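# Move top stock card onto the waste pile

## Task

Lift the uppermost card from the face-down stock and set it down on the neighbouring waste pile in the row closest to you, so that it is supported by that pile and nothing else. Disturb nothing else. The cards are stiff plywood tiles. The card only counts as placed if it stays there without the robot holding it, and nothing the robot is touching at the end may sink once released.

## Robot and tools

Robot: two 7-joint xArm7 arms, left_arm and right_arm, each ending in a parallel two-finger gripper. The names are not image sides. left_arm sits on the +y side with its base at (+0.045, +0.275, 0) m; right_arm's base is at (-0.038, -0.364, 0) m. Both bases are turned only slightly about z.

Scene frame: one frame shared by both arms. The origin is on the table top midway between the arms, +x points out over the table, +z points up.

Gripper frame: the fingers point along the gripper's +z axis and open and close along its y axis. end_effector_position is the point between the finger pads when the fingers are shut, roughly 2 cm behind the fingertips. Closing pushes the tips about 10 mm further along +z.

execute_actions(actions): actions is a list of actions. Each action is a table of 1 to 15 rows, and each row runs for one control step (1/30 s). If a table has fewer than 15 rows, its last row repeats until 15 steps have run, so every action lasts 0.5 s. An empty list moves nothing and just returns the state and images.

Each row is one flat list of 14 numbers, each in [-1, 1], covering both arms even if only one moves. The order is left_arm dx, dy, dz, rx, ry, rz, opening, then right_arm dx, dy, dz, rx, ry, rz, opening.

The first six numbers per arm are an offset, not a pose. It is expressed in that gripper's own axes and measured from the gripper's measured pose when the action began. For the first action of a call, that starting pose is the last pose a result reported. Every row in a table refers to this same start, so rows do not add up. Scale: 1.0 equals 0.6 m of travel or 180 degrees of turn. rx, ry, rz form a single rotation vector.

opening is absolute, not an offset: +1 is fully open (0.084 m) and -1 is shut.

At each step the commanded pose is clipped to at most 70 mm and 16 degrees from the measured pose. Position wins over orientation when both cannot be met. A far target may need several actions. After an action, the arm continues only as far as its last clipped pose, so send the remainder in the next action. "Hand target" lines show where each gripper is being driven.

move(target, speed, blocking): target is one 14-number row laid out as above. The offsets are in gripper axes, measured from the pose in the most recent result that shows one. Each gripper follows a straight path toward its target, and both paths finish together in 0.5 to 10 s. Past 10 s the arms stop short. Rotation takes the shorter direction. speed is the path top speed in m/s, from 0.002 to 0.5 (default 0.25); turning is capped at twice that value in rad/s. The opening is applied when the move starts.

Paths ignore obstacles and the other arm. Grippers lag behind, drift, and can overshoot speed, especially with the arm nearly straight. Faster contact hits harder, and aiming deeper past a contact presses harder.

The result adds a "move:" line giving the ending (done, off_target, moving, held, fault), any limits that acted, and each gripper's distance from its target. If only one arm is named, the other finished fine. limits=paced means the sent pose was clipped. limits=held means a safety check blocked some steps; once released, the arm may go much faster than speed.

With blocking=false, the result comes after 0.5 s while the arm keeps moving. Until a result shows the move has ended, no other actions or moves are accepted, so call wait or stop first.

wait(seconds): 0 to 10 s. Each arm keeps its last command, and the wait returns early if a running move ends.

stop(): brakes a running move. Braking needs room, more after a fast move, and the fingers keep moving.

zoom_image(camera, region): region is [x0, y0, x1, y1] in pixels of that camera's latest image, with (0,0) at the top-left, at most 504x504. Cameras are cam_head_left, cam_head_right, cam_high, cam_low, cam_left_wrist and cam_right_wrist, all 896x504, returned in that order.

read_manual(section): only "licences"; it returns licence text and does not move anything.

finished_scene(scene): pass the current scene's number. It ends the scene permanently, after the robot has held its last command, and reports success. Not calling a tool also ends the run.

Results: the state line, left_arm: … | right_arm: …, gives each gripper's position (m), quaternion (wxyz) and linear and angular velocity in the scene frame. Printed positions may be off, more so at long reach. grip_measured is the current finger opening on the opening scale. Other lines include joint positions and torques (offset and noisy), step readings with HELD marking steps an arm was held back, and "pose unreachable" when the clearance check altered a command. Also watch for MOTOR HOT (from 65 °C), OVER-TEMPERATURE FAULT (brakes at 80 °C), and TORQUE FAULT. A TORQUE FAULT backs the joint off, holds the arm for 10 s, and skips the rest of the call.

Gripping: to hold something, command an opening well below grip_measured; the lower it is, the harder the squeeze, up to about 24 N per pad. A fast close can squeeze harder. Sending back the grip_measured value still presses on parts up to about 6 cm wide.

An idle arm: in a reply's first call, send the offset back to its desired pose, then zeros, always with its proper opening. The robot holds its last command while you think, and occasional tugs or pushes may disturb held or loose objects.

Avoid: arms hitting or pressing each other, heavy contact torque (load limits 43.5 N m for waist and shoulder, 26.1 for upper arm roll, elbow and forearm roll, 17.4 for the wrist joints, including a held object's weight), knocking anything off the table, drops, slams and hard pushes. At the end, open the gripper and withdraw, so the card lies on the waste pile by itself and nothing the robot touched sinks.

Each tool is called as name([rows], argument=value, ...), one row to a line, values as JSON.

## Session

execute_actions(actions=[])

Scene clock: 0.00 s.
left_arm: end_effector_position=(+0.3937, +0.5591, +0.3062) grip_measured=+1.00 end_effector_quat_wxyz=(+0.688, -0.666, -0.271, -0.100) end_effector_velocity=(-0.000, -0.001, +0.000) end_effector_angular_velocity=(+0.001, +0.000, -0.001) | right_arm: end_effector_position=(+0.5146, +0.0127, +0.3341) grip_measured=-1.00 end_effector_quat_wxyz=(+0.496, -0.058, +0.866, +0.015) end_effector_velocity=(+0.000, +0.000, +0.000) end_effector_angular_velocity=(-0.000, -0.000, +0.000)
Joint positions: left_arm=[ 0.789  0.043 -0.686  0.814  1.446  1.685 -1.333  0.084] | right_arm=[ 0.732  0.175  0.081  1.283 -1.313  0.529 -1.588  0.   ]
Joint velocities: left_arm=[-0.    -0.002 -0.001 -0.002 -0.    -0.     0.     0.   ] | right_arm=[-0.     0.     0.     0.001  0.001  0.    -0.001 -0.   ]
Joint torques (N m, as the arm reports them, + toward a larger angle): no reading
Hand target (left_arm): +0.394, +0.559, +0.306; +0.688, -0.666, -0.271, -0.100
Hand target (right_arm): +0.515, +0.013, +0.334; +0.496, -0.058, +0.866, +0.015

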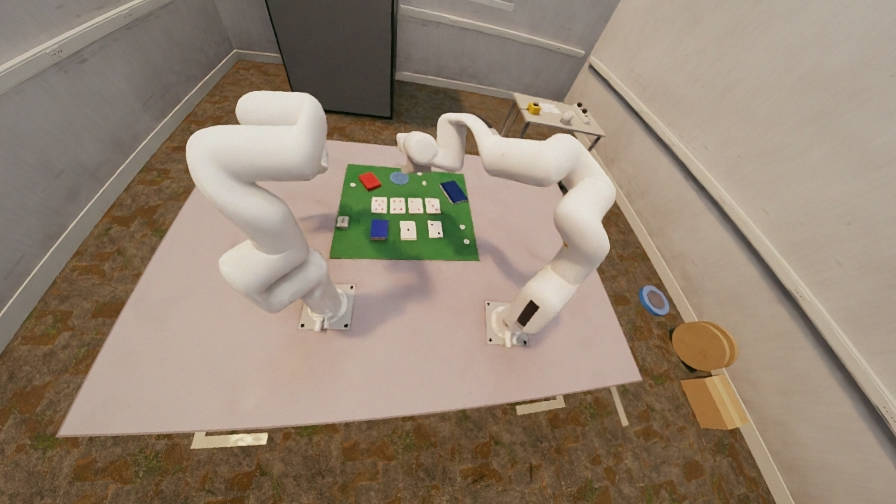

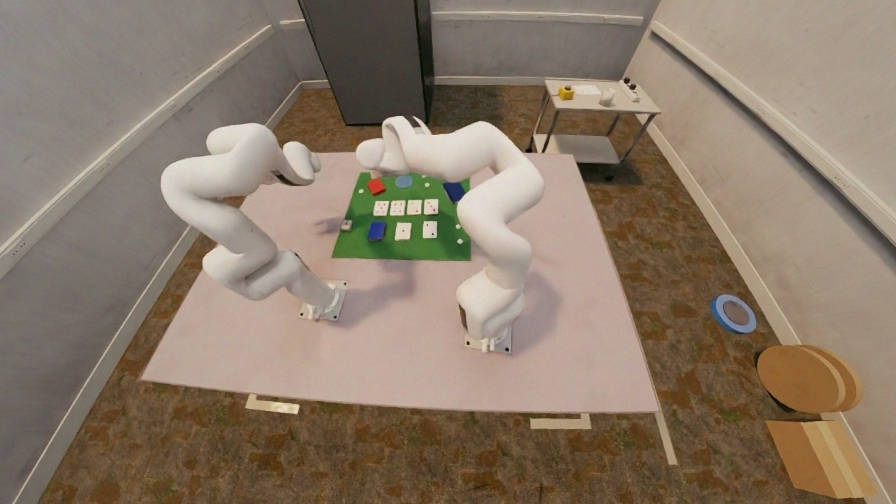

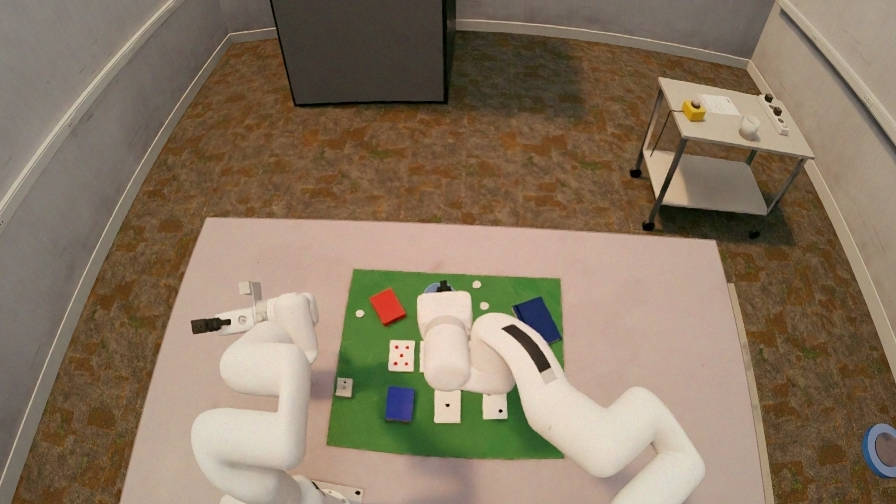

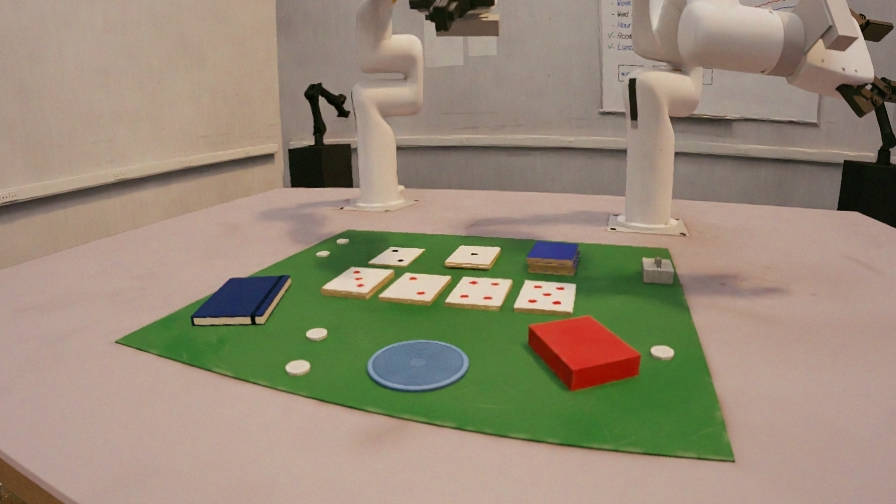

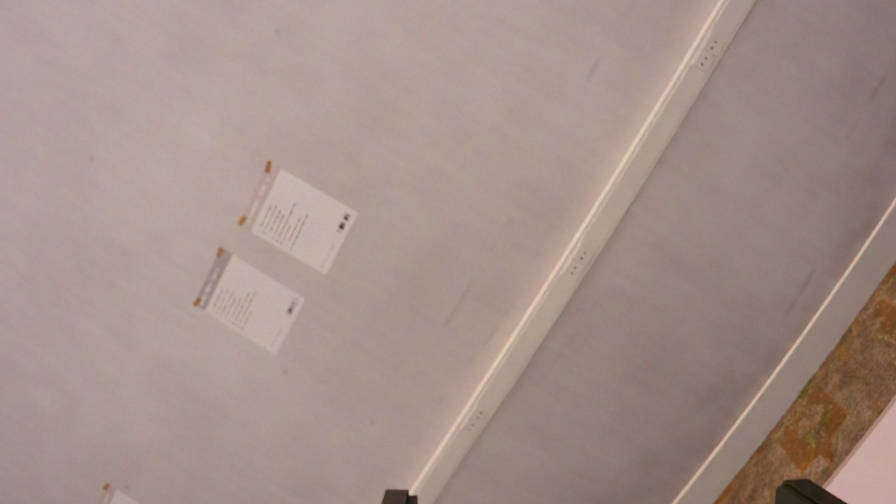

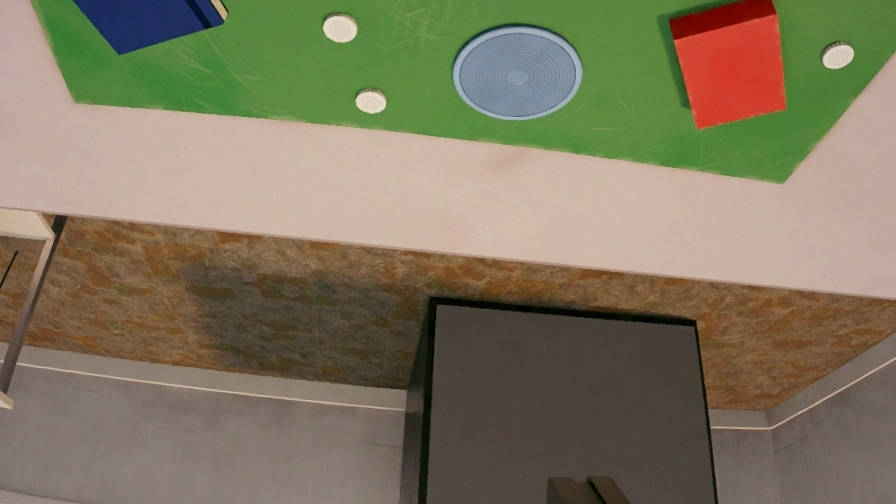

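zoom_image(camera="cam_low", region=[360, 220, 620, 320])

zoom_image(camera="cam_high", region=[320, 320, 580, 470])

Region (360, 220, 620, 320) of cam_low's 896x504 image, scaled by 1.938, with more detail than that image has; it fills the top 194 rows of this view, and the rest is white.

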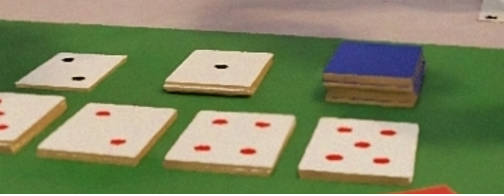

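Region (320, 320, 580, 470) of cam_high's 896x504 image, scaled by 1.938, with more detail than that image has; it fills the top 291 rows of this view, and the rest is white.

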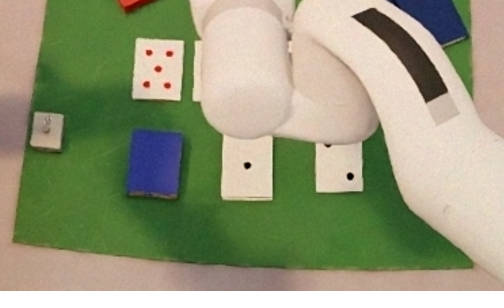

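move(target=[0,0,0,0,0,0,1, 0.1915,0.109,-0.154,0.010,0.331,0.0387,1], speed=0.4)

Scene clock: 3.33 s.
left_arm: end_effector_position=(+0.3937, +0.5591, +0.3062) grip_measured=+1.00 end_effector_quat_wxyz=(+0.688, -0.666, -0.271, -0.100) end_effector_velocity=(-0.000, -0.000, +0.000) end_effector_angular_velocity=(+0.000, -0.001, +0.000) | right_arm: end_effector_position=(+0.3714, +0.0600, +0.2804) grip_measured=+1.00 end_effector_quat_wxyz=(+0.002, +0.002, +1.000, -0.001) end_effector_velocity=(-0.001, +0.001, +0.001) end_effector_angular_velocity=(-0.001, +0.007, +0.001)
Joint positions: left_arm=[ 0.789  0.043 -0.686  0.814  1.446  1.685 -1.333  0.084] | right_arm=[ 0.715  0.409  0.283  1.788 -0.117  1.394 -2.264  0.084]
Joint velocities: left_arm=[-0.001 -0.001  0.    -0.    -0.001 -0.    -0.     0.   ] | right_arm=[ 0.001  0.006  0.002  0.011  0.003  0.011  0.    -0.   ]
Joint torques (N m, as the arm reports them, + toward a larger angle): left_arm=[  0.66 -15.72  -0.32  16.31   1.75   0.67   0.01] | right_arm=[  0.68 -20.64   1.43  16.12  -0.42  -1.62   0.19]
Hand target (left_arm): +0.394, +0.559, +0.306; +0.688, -0.666, -0.271, -0.100
Hand target (right_arm): +0.371, +0.060, +0.280; +0.001, +0.002, +1.000, -0.001
Off the commanded pose (left_arm): 0.000 m, 0 deg.
Off the commanded pose (right_arm): 0.001 m, 0 deg.
move: done

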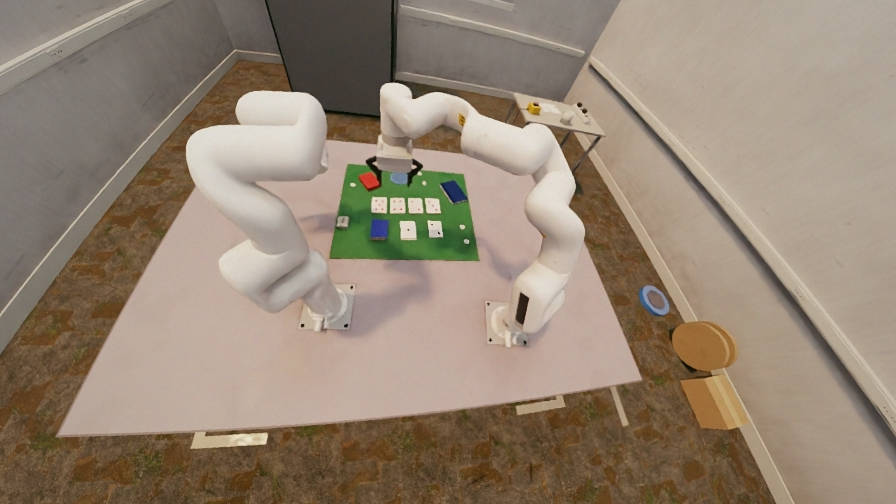

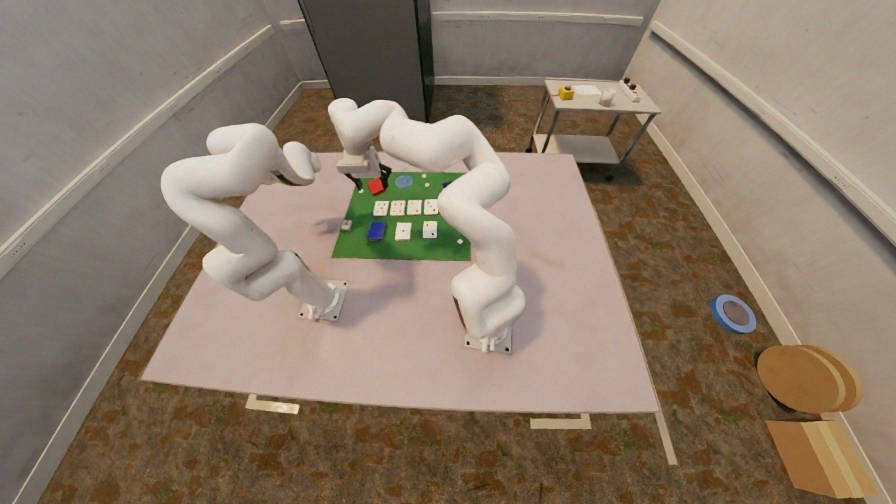

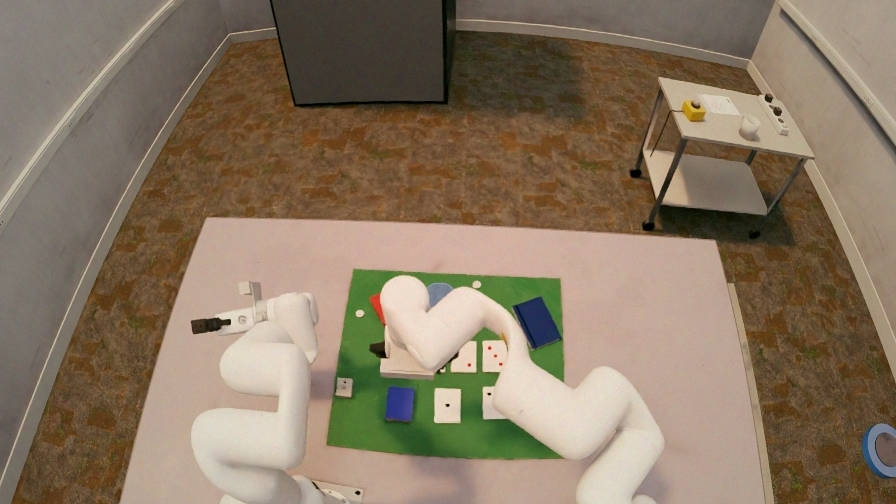

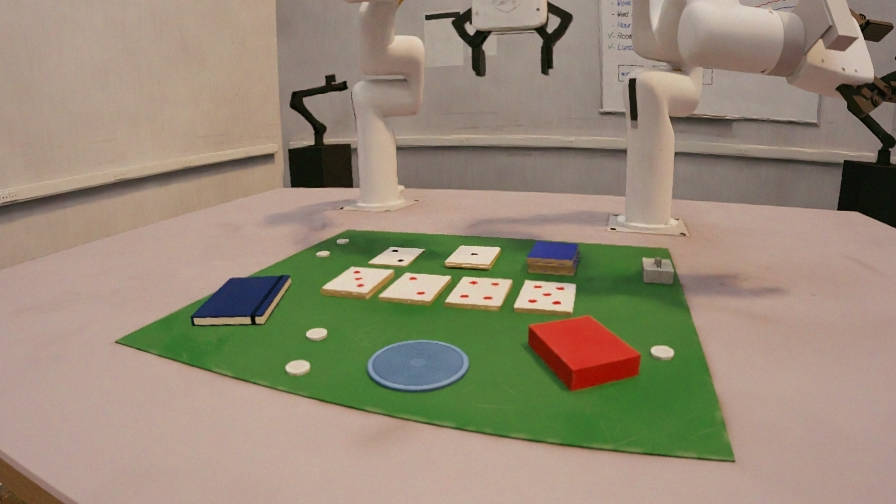

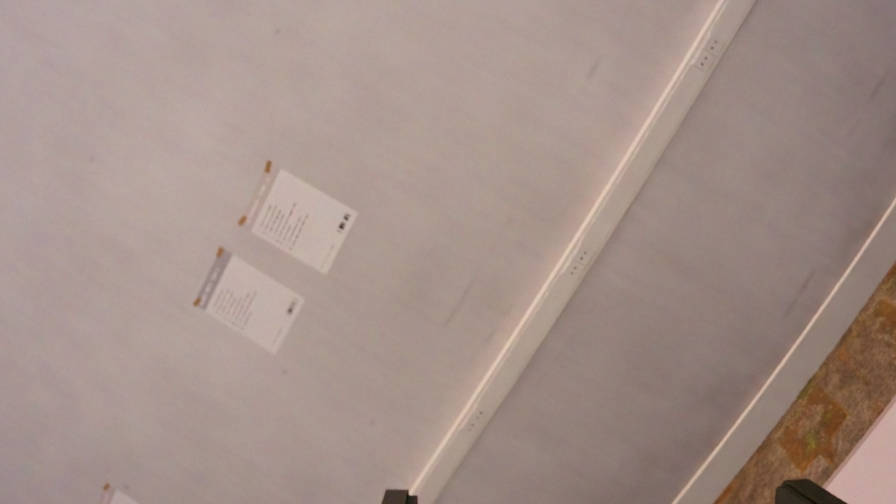

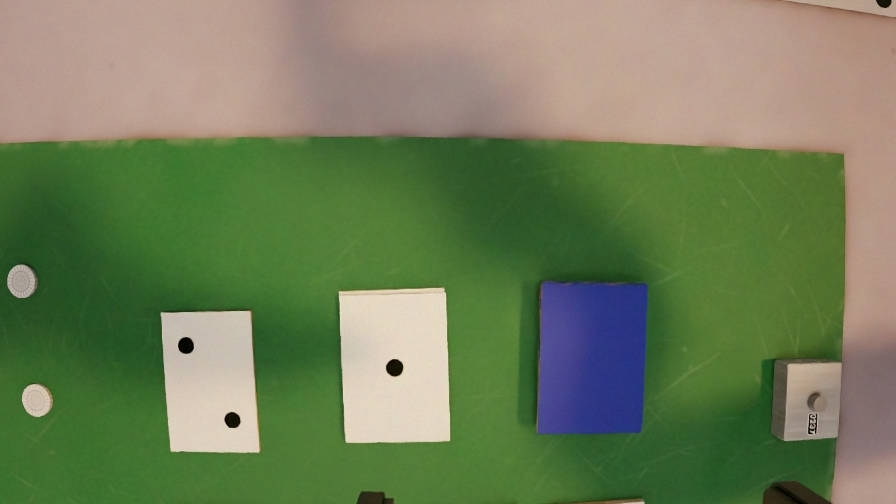

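zoom_image(camera="cam_low", region=[430, 230, 600, 290])

zoom_image(camera="cam_low", region=[515, 235, 595, 285])

Region (430, 230, 600, 290) of cam_low's 896x504 image, scaled by 2.965, with more detail than that image has; it fills the top 178 rows of this view, and the rest is white.

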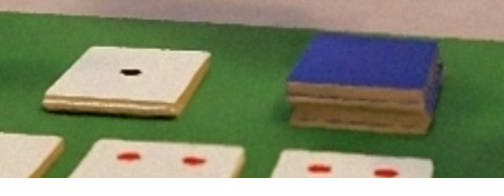

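Region (515, 235, 595, 285) of cam_low's 896x504 image, scaled by 6.300, with more detail than that image has; it fills the top 315 rows of this view, and the rest is white.

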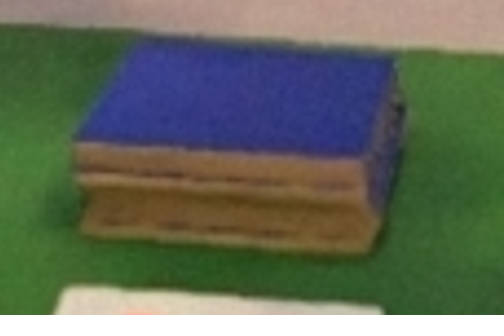

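move(target=[0,0,0,0,0,0,1, 0.009,0.0875,0.30,0,0,0.008,0.7], speed=0.35)

Scene clock: 6.43 s.
left_arm: end_effector_position=(+0.3937, +0.5591, +0.3062) grip_measured=+1.00 end_effector_quat_wxyz=(+0.688, -0.666, -0.271, -0.100) end_effector_velocity=(+0.000, +0.000, -0.001) end_effector_angular_velocity=(-0.001, -0.000, -0.001) | right_arm: end_effector_position=(+0.3666, +0.1125, +0.1017) grip_measured=+0.70 end_effector_quat_wxyz=(+0.003, +0.015, +1.000, +0.000) end_effector_velocity=(-0.005, -0.003, -0.012) end_effector_angular_velocity=(-0.018, +0.016, +0.003)
Joint positions: left_arm=[ 0.789  0.043 -0.686  0.814  1.446  1.685 -1.333  0.084] | right_arm=[ 0.789  0.656  0.267  1.648 -0.195  1.014 -2.131  0.073]
Joint velocities: left_arm=[ 0.     0.002 -0.     0.001  0.001 -0.    -0.001 -0.   ] | right_arm=[ 0.003  0.013 -0.001 -0.01  -0.001  0.001  0.001 -0.   ]
Joint torques (N m, as the arm reports them, + toward a larger angle): left_arm=[  0.65 -15.66  -0.34  16.49   1.99   0.61   0.05] | right_arm=[  0.69 -23.59   2.4   15.65  -0.32  -1.67   0.15]
Hand target (left_arm): +0.394, +0.559, +0.306; +0.688, -0.666, -0.271, -0.100
Hand target (right_arm): +0.366, +0.112, +0.100; +0.002, +0.014, +1.000, -0.001
Off the commanded pose (left_arm): 0.000 m, 0 deg.
Off the commanded pose (right_arm): 0.001 m, 0 deg.
move: done

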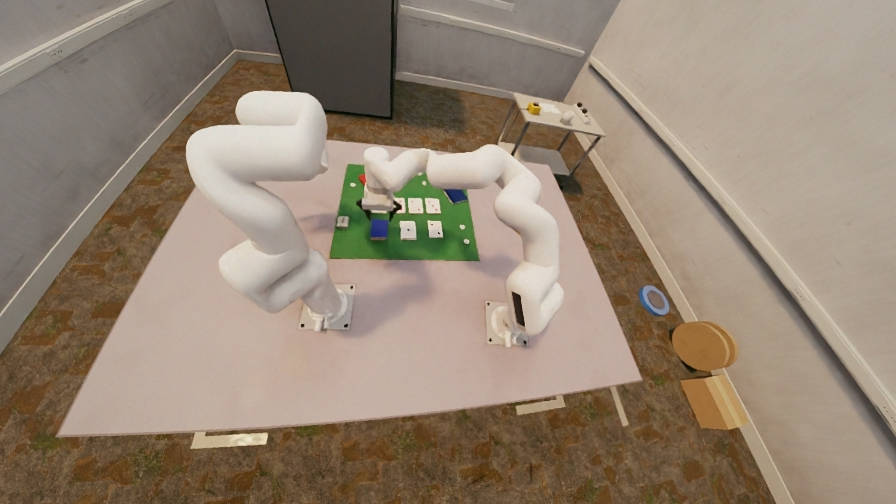

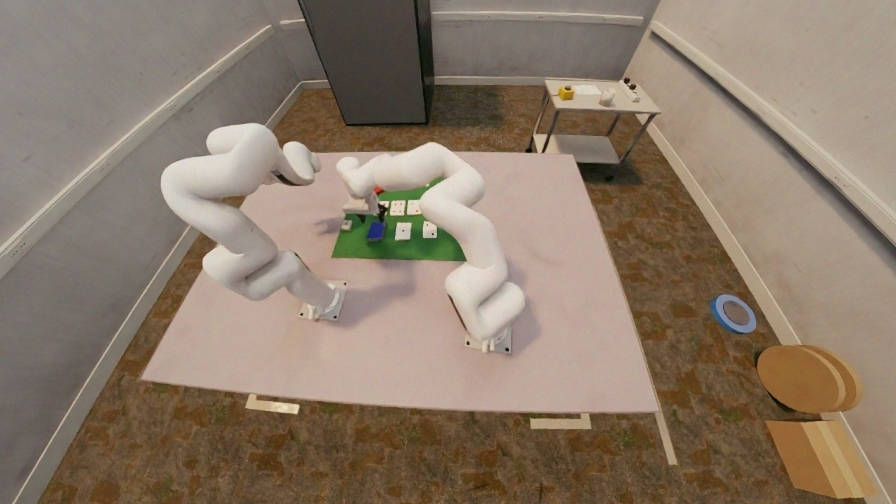

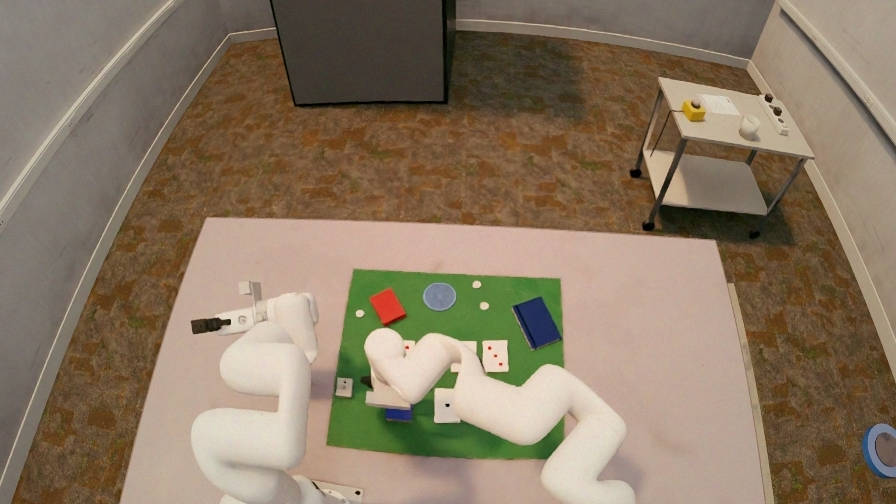

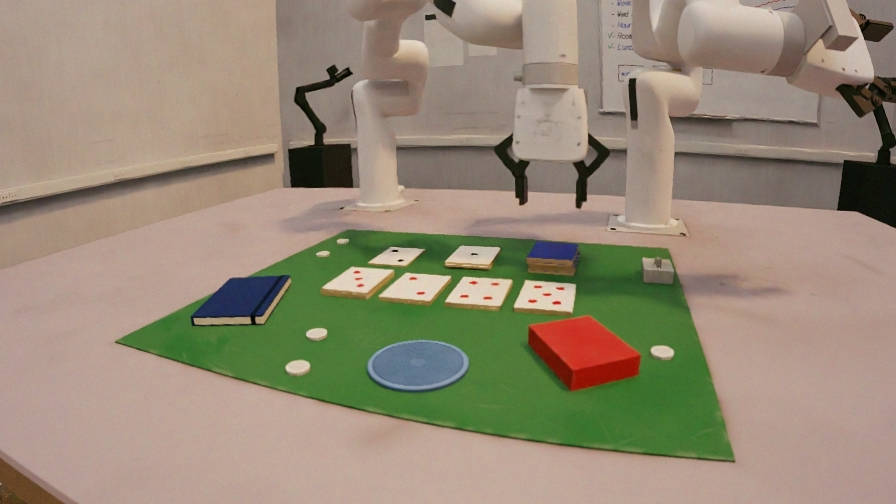

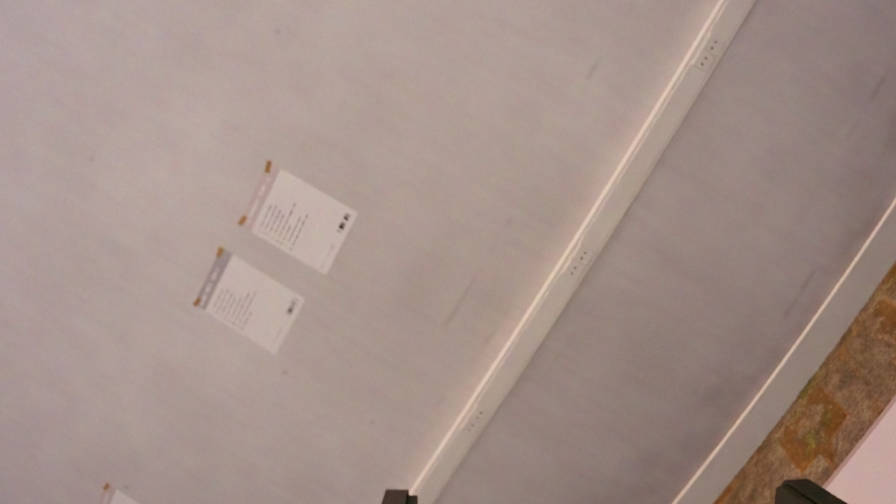

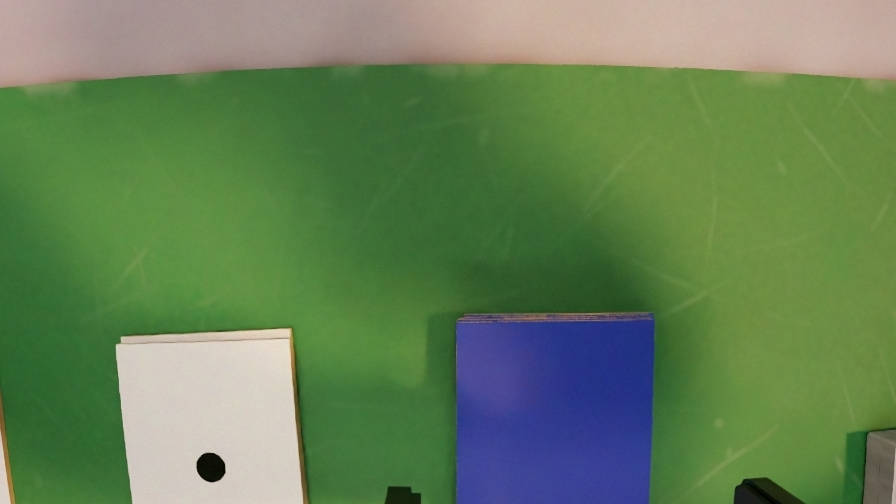

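move(target=[0,0,0,0,0,0,1, 0,0.0027,0.086,0,0,0,0.33], speed=0.15)

execute_actions([
  [[0,0,0,0,0,0,1,0,0,0.005,0,0,0,0.33]],
  [[0,0,0,0,0,0,1,0,0,0.005,0,0,0,0.33]],
  [[0,0,0,0,0,0,1,0,0,0.005,0,0,0,0.33]],
  [[0,0,0,0,0,0,1,0,0,0.005,0,0,0,0.33]],
])

Scene clock: 8.10 s.
left_arm: end_effector_position=(+0.3937, +0.5591, +0.3062) grip_measured=+1.00 end_effector_quat_wxyz=(+0.688, -0.666, -0.271, -0.100) end_effector_velocity=(-0.000, +0.000, +0.000) end_effector_angular_velocity=(+0.001, -0.003, +0.001) | right_arm: end_effector_position=(+0.3669, +0.1144, +0.0507) grip_measured=+0.32 end_effector_quat_wxyz=(+0.003, +0.014, +1.000, +0.000) end_effector_velocity=(-0.002, -0.003, -0.005) end_effector_angular_velocity=(-0.008, +0.007, +0.000)
Joint positions: left_arm=[ 0.789  0.043 -0.686  0.814  1.446  1.685 -1.333  0.084] | right_arm=[ 0.799  0.735  0.252  1.624 -0.218  0.912 -2.116  0.058]
Joint velocities: left_arm=[ 0.    -0.     0.001  0.001 -0.     0.    -0.002 -0.   ] | right_arm=[ 0.     0.005 -0.001 -0.005 -0.     0.    -0.001 -0.   ]
Joint torques (N m, as the arm reports them, + toward a larger angle): left_arm=[  0.78 -15.78  -0.35  16.65   1.93   0.67  -0.02] | right_arm=[  0.82 -24.02   2.63  14.9   -0.37  -1.66   0.11]
Hand target (left_arm): +0.394, +0.559, +0.306; +0.688, -0.666, -0.271, -0.100
Hand target (right_arm): +0.367, +0.114, +0.050; +0.003, +0.014, +1.000, +0.000
Off the commanded pose (left_arm): 0.000 m, 0 deg.
Off the commanded pose (right_arm): 0.001 m, 0 deg.
move: done

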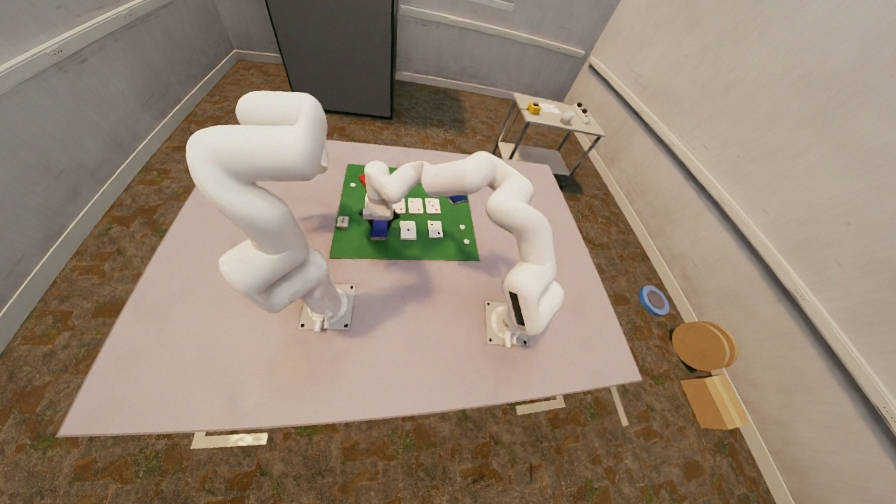

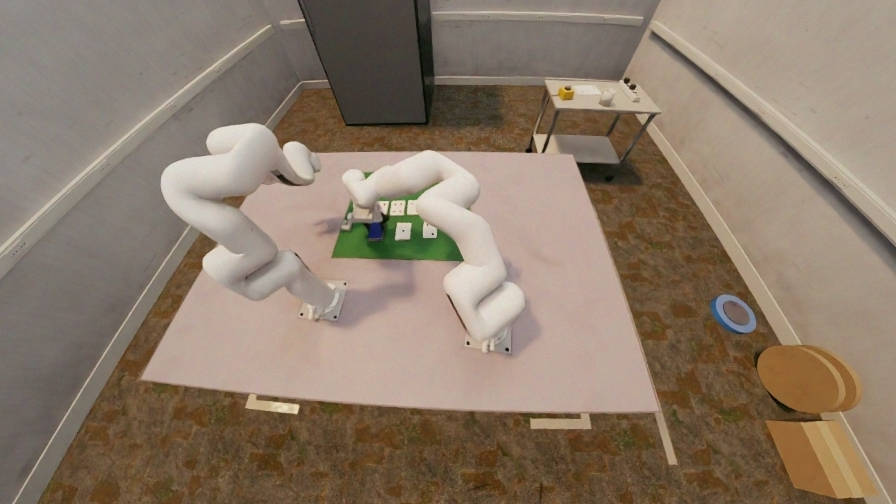

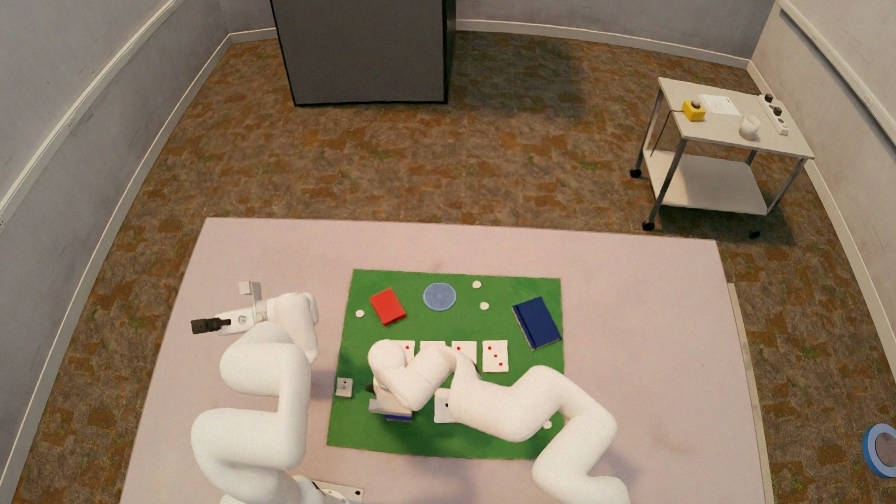

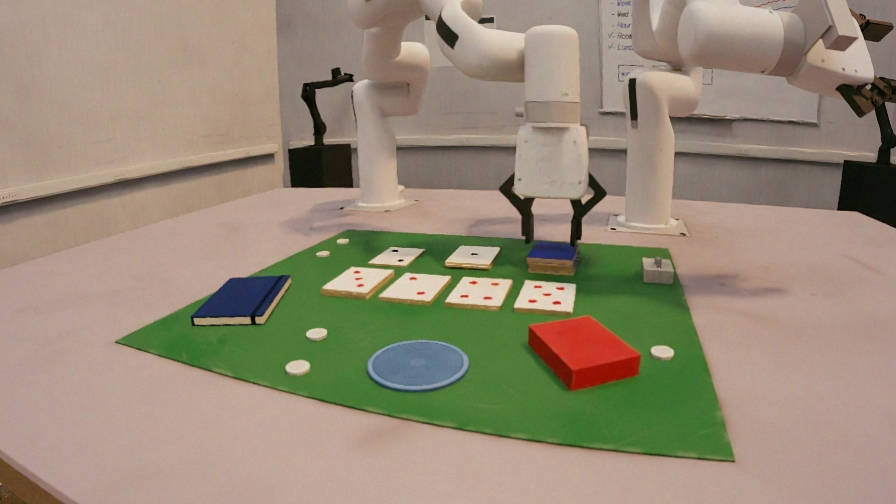

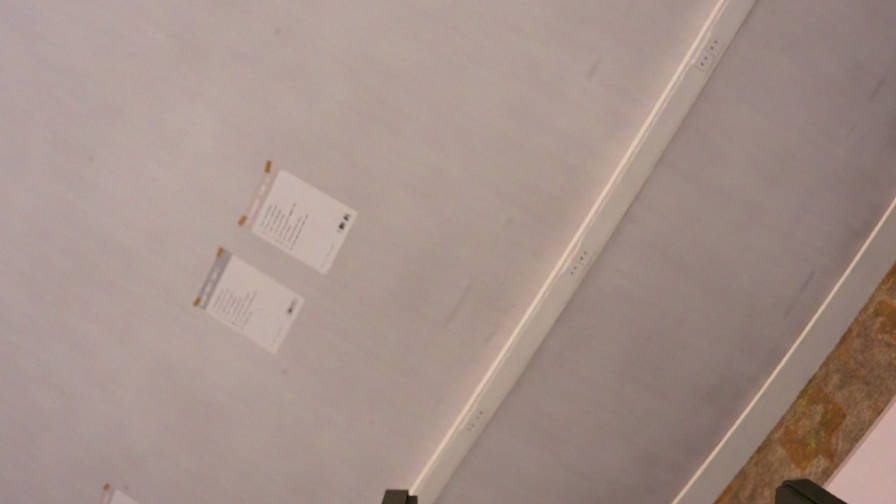

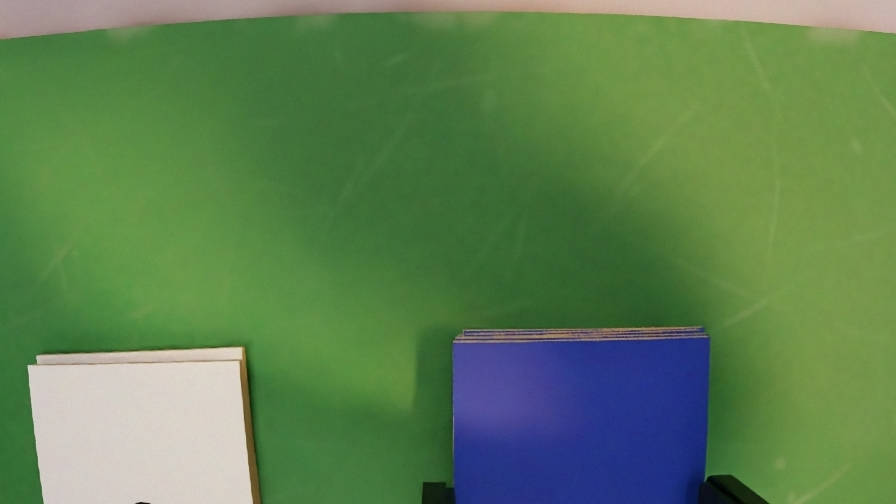

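Scene clock: 10.10 s.
left_arm: end_effector_position=(+0.3937, +0.5591, +0.3062) grip_measured=+1.00 end_effector_quat_wxyz=(+0.688, -0.666, -0.271, -0.100) end_effector_velocity=(+0.000, -0.000, -0.000) end_effector_angular_velocity=(-0.001, +0.001, -0.000) | right_arm: end_effector_position=(+0.3672, +0.1149, +0.0395) grip_measured=+0.32 end_effector_quat_wxyz=(+0.003, +0.014, +1.000, +0.001) end_effector_velocity=(-0.001, +0.000, -0.000) end_effector_angular_velocity=(+0.000, +0.001, +0.003)
Joint positions: left_arm=[ 0.789  0.043 -0.686  0.814  1.446  1.685 -1.333  0.084] | right_arm=[ 0.801  0.753  0.248  1.621 -0.223  0.889 -2.112  0.058]
Joint velocities: left_arm=[-0.     0.001  0.    -0.     0.    -0.     0.     0.   ] | right_arm=[ 0.     0.     0.002 -0.001 -0.001 -0.001 -0.001  0.   ]
Joint torques (N m, as the arm reports them, + toward a larger angle): left_arm=[  0.55 -15.79  -0.24  16.47   1.96   0.67  -0.03] | right_arm=[  0.45 -21.83   1.85  13.3   -0.52  -1.4    0.21]
Hand target (left_arm): +0.394, +0.559, +0.306; +0.688, -0.666, -0.271, -0.100
Hand target (right_arm): +0.367, +0.115, +0.039; +0.003, +0.014, +1.000, +0.001
Off the commanded pose (left_arm): 0.000 m, 0 deg.
Off the commanded pose (right_arm): 0.001 m, 0 deg.
Step readings (end_effector_position; steps 1 to 15: 1st action; 16 to 30: 2nd action; 31 to 45: 3rd action; 46 to 60: 4th action):
0: left_arm (+0.3937, +0.5591, +0.3062) | right_arm (+0.3669, +0.1144, +0.0507)
1: left_arm (+0.3937, +0.5591, +0.3062) | right_arm (+0.3669, +0.1143, +0.0505)
2: left_arm (+0.3937, +0.5591, +0.3062) | right_arm (+0.3671, +0.1145, +0.0500)
4: left_arm (+0.3937, +0.5591, +0.3062) | right_arm (+0.3670, +0.1144, +0.0485)
8: left_arm (+0.3937, +0.5591, +0.3062) | right_arm (+0.3669, +0.1143, +0.0476)
15: left_arm (+0.3937, +0.5591, +0.3062) | right_arm (+0.3670, +0.1144, +0.0477)
16: left_arm (+0.3937, +0.5591, +0.3062) | right_arm (+0.3670, +0.1144, +0.0477)
17: left_arm (+0.3937, +0.5591, +0.3062) | right_arm (+0.3671, +0.1147, +0.0472)
19: left_arm (+0.3937, +0.5591, +0.3062) | right_arm (+0.3670, +0.1145, +0.0455)
23: left_arm (+0.3937, +0.5591, +0.3062) | right_arm (+0.3668, +0.1143, +0.0445)
30: left_arm (+0.3937, +0.5591, +0.3062) | right_arm (+0.3670, +0.1145, +0.0448)
31: left_arm (+0.3937, +0.5591, +0.3062) | right_arm (+0.3670, +0.1145, +0.0447)
32: left_arm (+0.3937, +0.5591, +0.3062) | right_arm (+0.3672, +0.1147, +0.0443)
34: left_arm (+0.3937, +0.5591, +0.3062) | right_arm (+0.3670, +0.1145, +0.0426)
38: left_arm (+0.3937, +0.5591, +0.3062) | right_arm (+0.3669, +0.1143, +0.0416)
45: left_arm (+0.3937, +0.5591, +0.3062) | right_arm (+0.3670, +0.1145, +0.0419)
46: left_arm (+0.3937, +0.5591, +0.3062) | right_arm (+0.3670, +0.1145, +0.0418)
47: left_arm (+0.3937, +0.5591, +0.3062) | right_arm (+0.3672, +0.1147, +0.0413)
49: left_arm (+0.3937, +0.5591, +0.3062) | right_arm (+0.3671, +0.1146, +0.0397)
53: left_arm (+0.3937, +0.5591, +0.3062) | right_arm (+0.3672, +0.1150, +0.0397)
60: end_effector_position above

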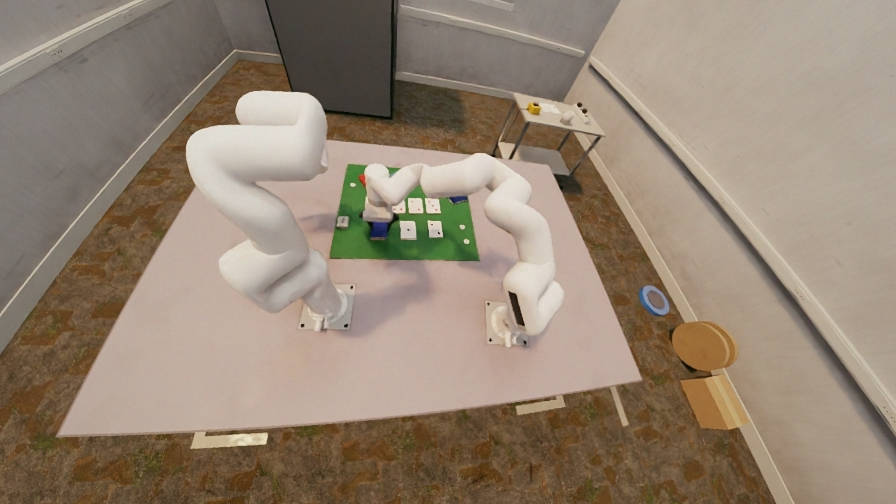

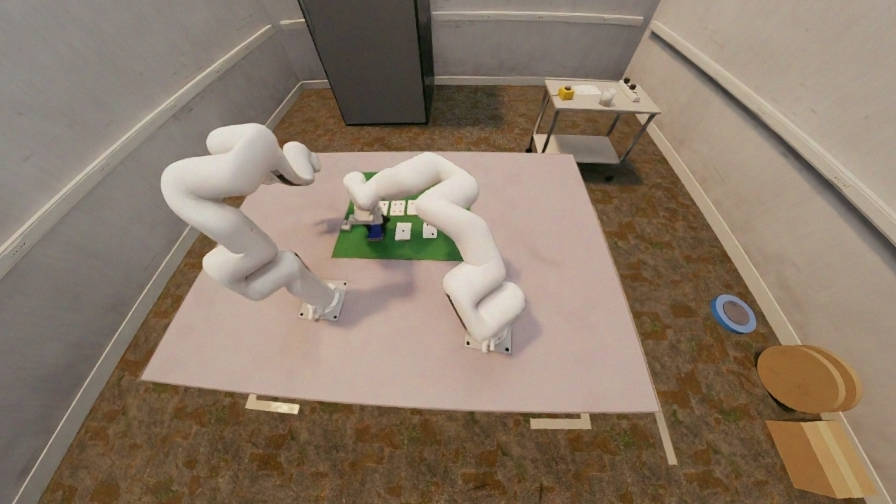

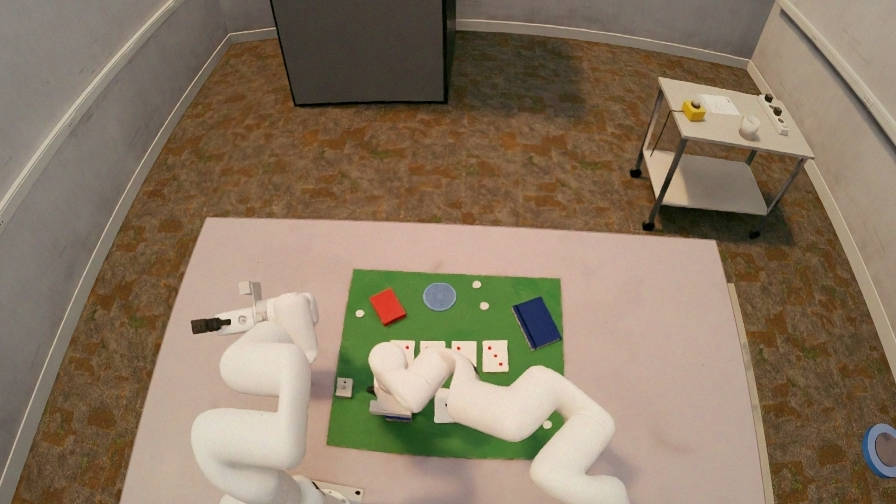

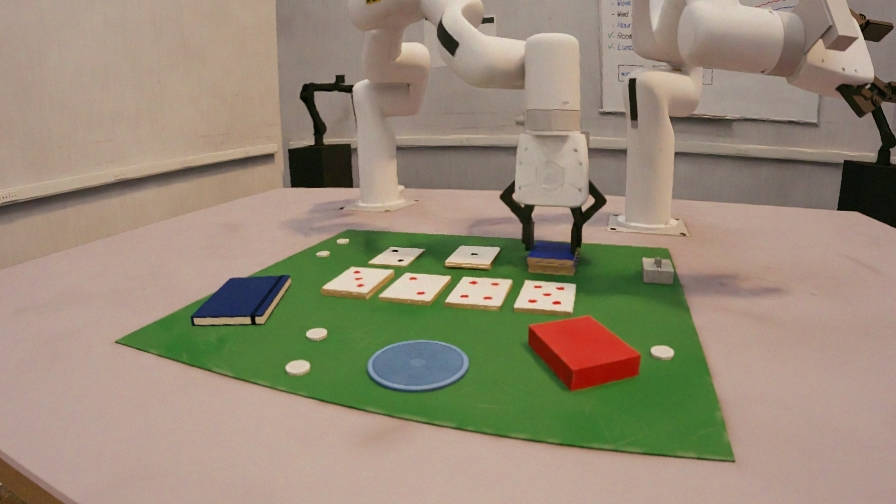

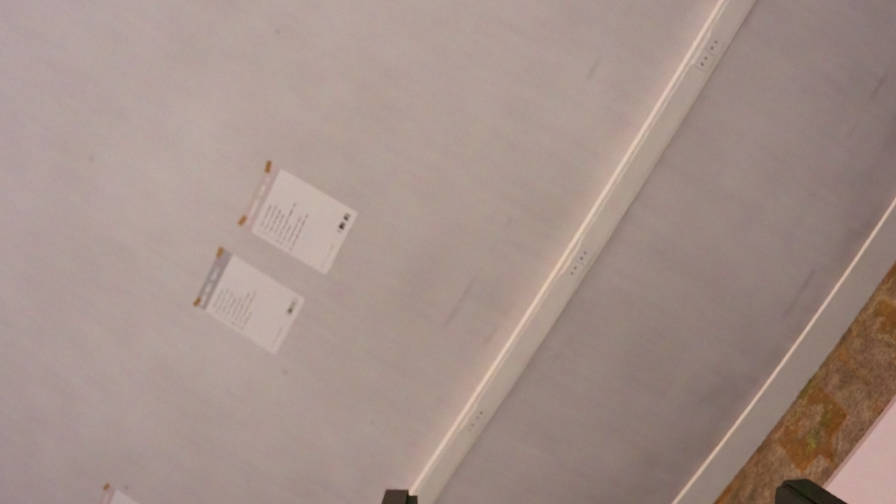

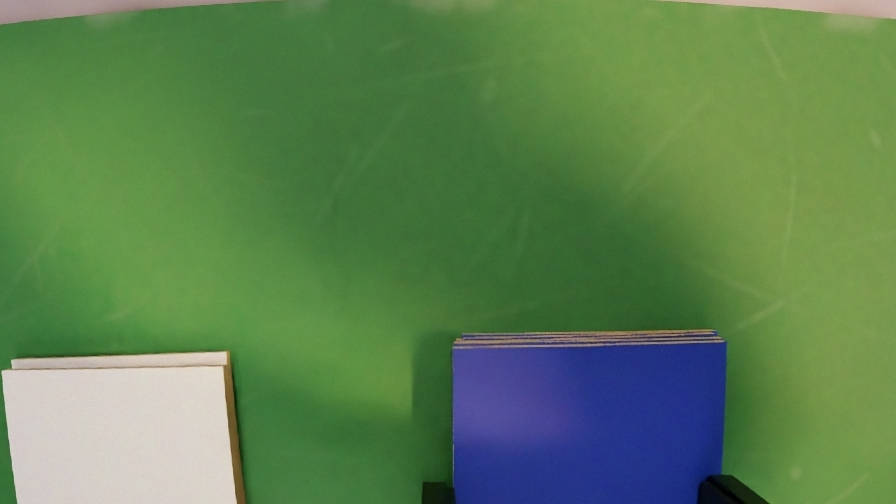

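zoom_image(camera="cam_low", region=[505, 215, 605, 285])

zoom_image(camera="cam_right_wrist", region=[400, 320, 800, 504])

Region (505, 215, 605, 285) of cam_low's 896x504 image, scaled by 5.040, with more detail than that image has; it fills the top 353 rows of this view, and the rest is white.

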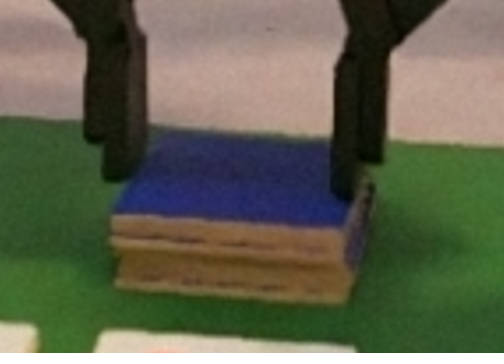

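Region (400, 320, 800, 504) of cam_right_wrist's 896x504 image, scaled by 1.260, with more detail than that image has; it fills the top 232 rows of this view, and the rest is white.

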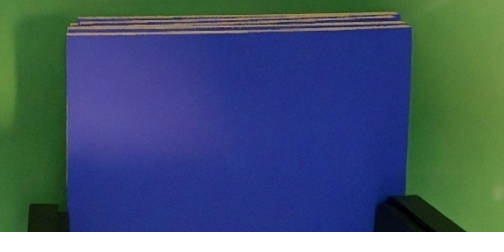

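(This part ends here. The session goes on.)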